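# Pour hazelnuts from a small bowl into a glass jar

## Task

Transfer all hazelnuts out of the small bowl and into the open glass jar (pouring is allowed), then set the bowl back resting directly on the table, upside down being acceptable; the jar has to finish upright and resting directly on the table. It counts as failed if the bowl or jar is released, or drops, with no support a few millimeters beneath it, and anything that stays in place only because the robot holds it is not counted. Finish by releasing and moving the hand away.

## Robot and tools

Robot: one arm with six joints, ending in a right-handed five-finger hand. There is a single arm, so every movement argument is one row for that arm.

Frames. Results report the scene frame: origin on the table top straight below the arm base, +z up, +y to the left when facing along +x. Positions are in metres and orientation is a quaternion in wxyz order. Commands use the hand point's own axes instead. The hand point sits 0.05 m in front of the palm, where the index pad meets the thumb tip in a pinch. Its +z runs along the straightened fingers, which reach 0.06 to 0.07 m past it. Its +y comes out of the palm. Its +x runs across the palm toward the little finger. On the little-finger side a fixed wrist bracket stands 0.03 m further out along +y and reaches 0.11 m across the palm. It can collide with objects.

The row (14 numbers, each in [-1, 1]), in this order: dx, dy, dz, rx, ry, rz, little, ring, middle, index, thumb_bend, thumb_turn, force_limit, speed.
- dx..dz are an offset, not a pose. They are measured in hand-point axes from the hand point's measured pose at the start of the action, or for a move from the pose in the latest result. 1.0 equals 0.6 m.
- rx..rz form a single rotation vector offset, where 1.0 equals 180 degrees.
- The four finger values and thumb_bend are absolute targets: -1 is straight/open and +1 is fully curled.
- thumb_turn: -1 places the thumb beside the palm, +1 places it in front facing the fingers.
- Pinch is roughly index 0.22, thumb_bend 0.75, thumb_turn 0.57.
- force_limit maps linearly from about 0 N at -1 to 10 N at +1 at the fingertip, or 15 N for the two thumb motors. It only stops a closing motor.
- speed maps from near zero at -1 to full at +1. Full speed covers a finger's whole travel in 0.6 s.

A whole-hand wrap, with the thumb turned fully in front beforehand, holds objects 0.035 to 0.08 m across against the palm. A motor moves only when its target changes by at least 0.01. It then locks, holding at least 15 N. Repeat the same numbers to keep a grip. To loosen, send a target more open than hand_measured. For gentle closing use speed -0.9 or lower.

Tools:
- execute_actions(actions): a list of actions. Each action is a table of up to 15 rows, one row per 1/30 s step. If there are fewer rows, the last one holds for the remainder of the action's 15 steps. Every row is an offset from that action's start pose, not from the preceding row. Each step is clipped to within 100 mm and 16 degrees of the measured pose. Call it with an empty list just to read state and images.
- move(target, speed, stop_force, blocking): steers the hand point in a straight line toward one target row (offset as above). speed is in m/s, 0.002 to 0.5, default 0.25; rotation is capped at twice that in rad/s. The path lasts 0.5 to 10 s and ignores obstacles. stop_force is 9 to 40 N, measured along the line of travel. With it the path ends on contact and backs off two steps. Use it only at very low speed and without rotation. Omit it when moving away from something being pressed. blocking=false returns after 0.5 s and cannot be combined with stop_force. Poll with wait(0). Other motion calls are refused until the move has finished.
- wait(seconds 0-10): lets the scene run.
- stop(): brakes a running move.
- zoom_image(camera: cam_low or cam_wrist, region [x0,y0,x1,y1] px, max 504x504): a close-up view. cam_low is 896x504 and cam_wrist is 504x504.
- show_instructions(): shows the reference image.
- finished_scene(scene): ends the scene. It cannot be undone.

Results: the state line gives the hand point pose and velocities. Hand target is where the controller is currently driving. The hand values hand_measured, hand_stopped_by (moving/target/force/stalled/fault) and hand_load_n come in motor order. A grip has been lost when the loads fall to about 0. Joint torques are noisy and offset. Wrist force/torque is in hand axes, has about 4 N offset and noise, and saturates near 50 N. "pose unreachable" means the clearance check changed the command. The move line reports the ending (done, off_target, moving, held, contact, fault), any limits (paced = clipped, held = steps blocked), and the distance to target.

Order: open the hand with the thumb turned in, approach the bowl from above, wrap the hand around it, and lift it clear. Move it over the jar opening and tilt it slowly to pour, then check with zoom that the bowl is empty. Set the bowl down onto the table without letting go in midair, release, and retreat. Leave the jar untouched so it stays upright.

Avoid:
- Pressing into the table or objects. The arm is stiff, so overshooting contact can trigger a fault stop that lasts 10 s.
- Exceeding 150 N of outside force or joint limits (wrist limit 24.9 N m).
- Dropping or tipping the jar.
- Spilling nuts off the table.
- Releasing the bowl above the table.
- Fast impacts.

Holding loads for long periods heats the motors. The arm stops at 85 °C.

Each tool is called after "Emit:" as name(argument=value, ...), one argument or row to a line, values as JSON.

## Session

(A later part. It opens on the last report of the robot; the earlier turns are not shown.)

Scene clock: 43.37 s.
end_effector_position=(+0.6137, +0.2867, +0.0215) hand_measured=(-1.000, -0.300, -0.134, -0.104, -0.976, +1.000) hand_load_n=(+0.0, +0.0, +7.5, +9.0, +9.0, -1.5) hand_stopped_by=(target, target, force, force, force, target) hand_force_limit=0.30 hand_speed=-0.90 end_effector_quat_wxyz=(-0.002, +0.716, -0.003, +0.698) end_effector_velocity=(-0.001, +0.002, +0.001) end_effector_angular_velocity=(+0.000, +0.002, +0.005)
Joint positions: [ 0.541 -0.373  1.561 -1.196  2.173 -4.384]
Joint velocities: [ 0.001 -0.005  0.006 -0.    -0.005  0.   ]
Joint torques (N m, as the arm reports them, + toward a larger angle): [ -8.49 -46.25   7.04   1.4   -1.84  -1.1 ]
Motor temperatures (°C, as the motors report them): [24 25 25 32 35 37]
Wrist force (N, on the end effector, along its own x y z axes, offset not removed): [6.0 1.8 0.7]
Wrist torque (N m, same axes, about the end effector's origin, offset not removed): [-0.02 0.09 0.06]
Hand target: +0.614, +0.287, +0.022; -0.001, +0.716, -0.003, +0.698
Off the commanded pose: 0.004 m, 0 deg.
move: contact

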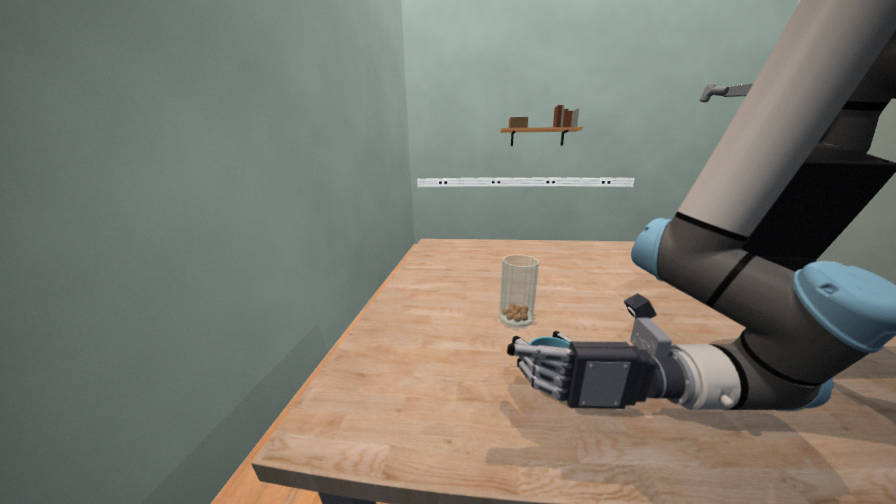

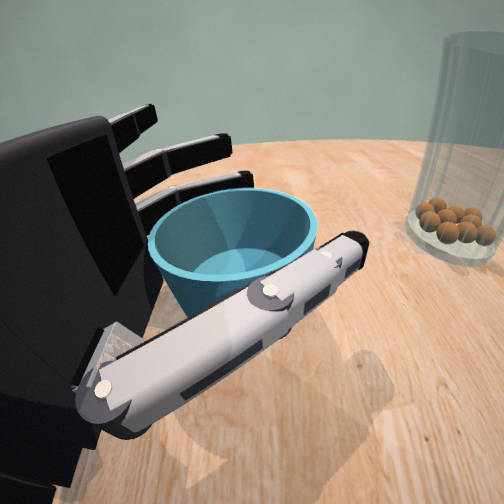

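Emit:
move(
  target=[0.002,0,0,0,0,0,-1,-1,-1,-1,-1,1,0.2,0],
)

Emit:
move(
  target=[0.01,-0.02,-0.22,0,0,0,-1,-1,-1,-1,-1,1,0.2,0],
  speed=0.1,
)

Emit:
move(
  target=[0.2,0,0,0,0,0,-1,-1,-1,-1,-1,1,0.2,0],
)

Scene clock: 44.37 s.
end_effector_position=(+0.6137, +0.2867, +0.0227) hand_measured=(-1.000, -1.000, -1.000, -1.000, -1.000, +1.000) hand_load_n=(+0.0, +0.0, +0.0, +0.0, +0.0, +0.0) hand_stopped_by=(target, target, target, target, target, target) hand_force_limit=0.20 hand_speed=0.00 end_effector_quat_wxyz=(-0.002, +0.716, -0.003, +0.698) end_effector_velocity=(+0.001, -0.000, +0.001) end_effector_angular_velocity=(+0.001, -0.001, -0.001)
Joint positions: [ 0.541 -0.376  1.564 -1.196  2.172 -4.384]
Joint velocities: [-0.001 -0.001 -0.     0.     0.     0.   ]
Joint torques (N m, as the arm reports them, + toward a larger angle): [-20.98 -49.57   7.07   1.01  -0.82  -0.27]
Motor temperatures (°C, as the motors report them): [24 25 25 32 35 37]
Wrist force (N, on the end effector, along its own x y z axes, offset not removed): [0.3 1.1 1.1]
Wrist torque (N m, same axes, about the end effector's origin, offset not removed): [0.04 0.01 0.15]
Hand target: +0.614, +0.287, +0.023; -0.002, +0.716, -0.003, +0.698
Off the commanded pose: 0.000 m, 0 deg.
move: done

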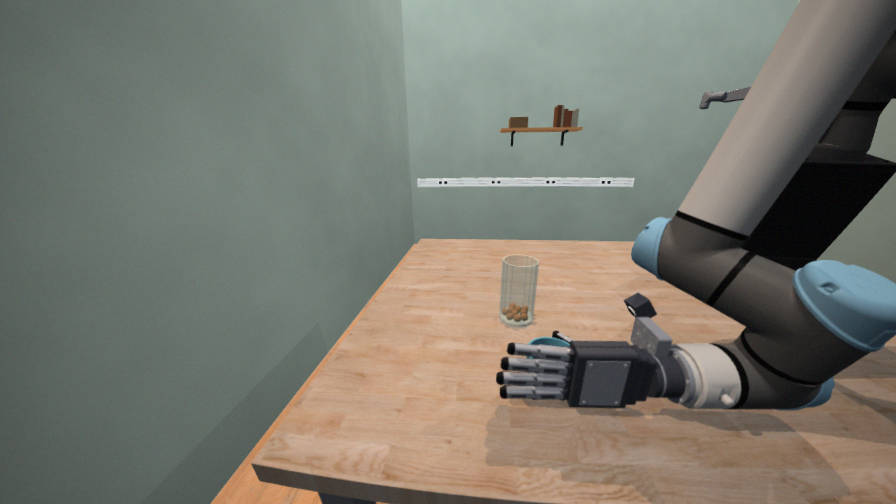

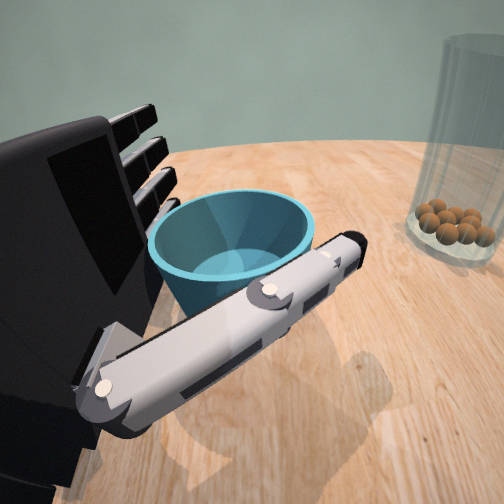

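Scene clock: 46.20 s.
end_effector_position=(+0.4821, +0.2987, +0.0321) hand_measured=(-1.000, -1.000, -1.000, -1.000, -1.000, +1.000) hand_load_n=(+0.0, +0.0, +0.0, +0.0, +0.0, +0.0) hand_stopped_by=(target, target, target, target, target, target) hand_force_limit=0.20 hand_speed=0.00 end_effector_quat_wxyz=(-0.002, +0.716, -0.003, +0.698) end_effector_velocity=(-0.001, +0.001, +0.000) end_effector_angular_velocity=(+0.001, -0.001, +0.001)
Joint positions: [ 0.721 -0.446  1.795 -1.358  2.353 -4.386]
Joint velocities: [ 0.003 -0.001  0.002 -0.002  0.002 -0.001]
Joint torques (N m, as the arm reports them, + toward a larger angle): [  5.59 -46.19   9.85  -2.04   1.89  -2.35]
Motor temperatures (°C, as the motors report them): [24 25 25 32 35 37]
Wrist force (N, on the end effector, along its own x y z axes, offset not removed): [0.4 -1.5 0.6]
Wrist torque (N m, same axes, about the end effector's origin, offset not removed): [-0.30 -0.02 -0.02]
Hand target: +0.482, +0.299, +0.032; -0.002, +0.716, -0.002, +0.698
Off the commanded pose: 0.000 m, 0 deg.
move: done

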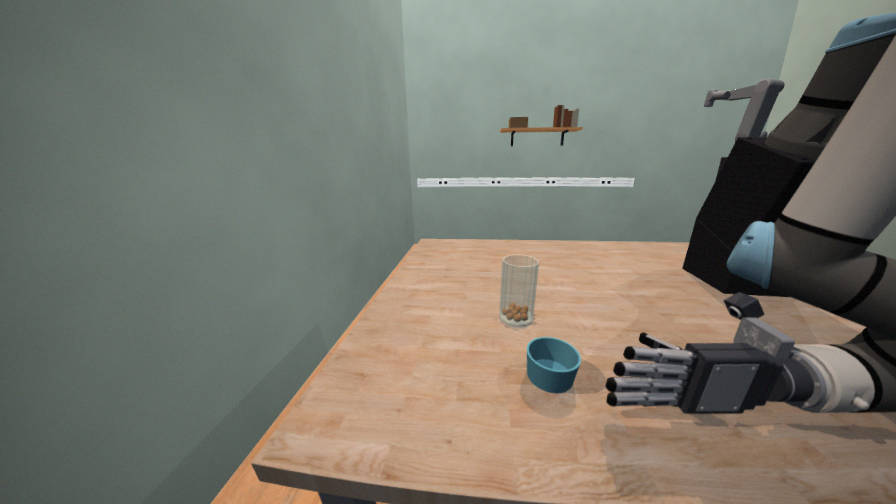

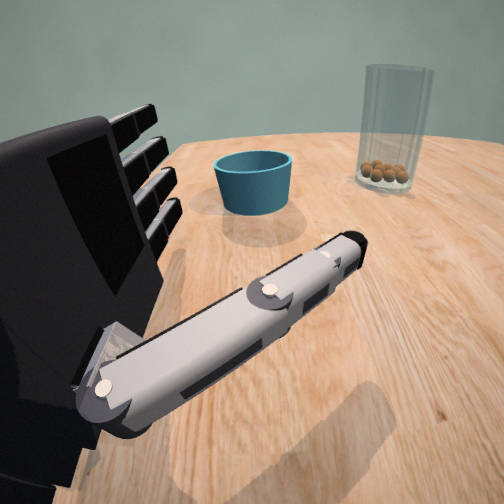

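Scene clock: 47.30 s.
end_effector_position=(+0.4852, +0.2980, +0.1519) hand_measured=(-1.000, -1.000, -1.000, -1.000, -1.000, +1.000) hand_load_n=(+0.0, +0.0, +0.0, +0.0, +0.0, +0.0) hand_stopped_by=(target, target, target, target, target, target) hand_force_limit=0.20 hand_speed=0.00 end_effector_quat_wxyz=(-0.001, +0.716, -0.002, +0.698) end_effector_velocity=(-0.000, -0.001, +0.002) end_effector_angular_velocity=(-0.001, +0.002, -0.002)
Joint positions: [ 0.659 -0.742  1.999 -1.266  2.291 -4.385]
Joint velocities: [-0.002 -0.006  0.005  0.004 -0.001  0.002]
Joint torques (N m, as the arm reports them, + toward a larger angle): [-18.94 -42.15   8.29   0.91  -0.83   2.37]
Motor temperatures (°C, as the motors report them): [24 25 25 32 35 37]
Wrist force (N, on the end effector, along its own x y z axes, offset not removed): [-0.6 0.6 1.2]
Wrist torque (N m, same axes, about the end effector's origin, offset not removed): [0.06 0.11 0.07]
Hand target: +0.485, +0.298, +0.152; -0.002, +0.716, -0.003, +0.698
Off the commanded pose: 0.000 m, 0 deg.
move: done

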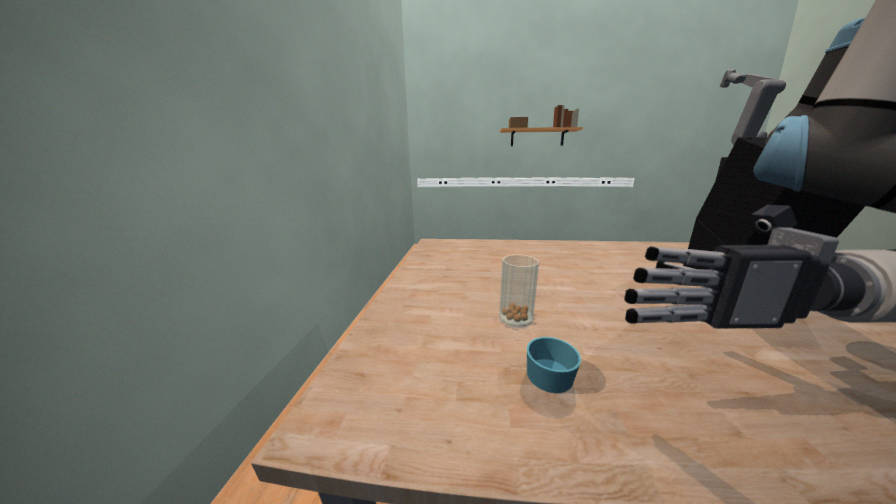

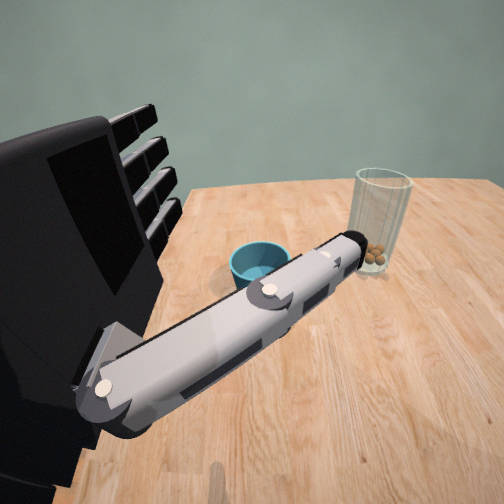

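Emit:
finished_scene(
  scene=2,
)

The scene is finished: the task was done.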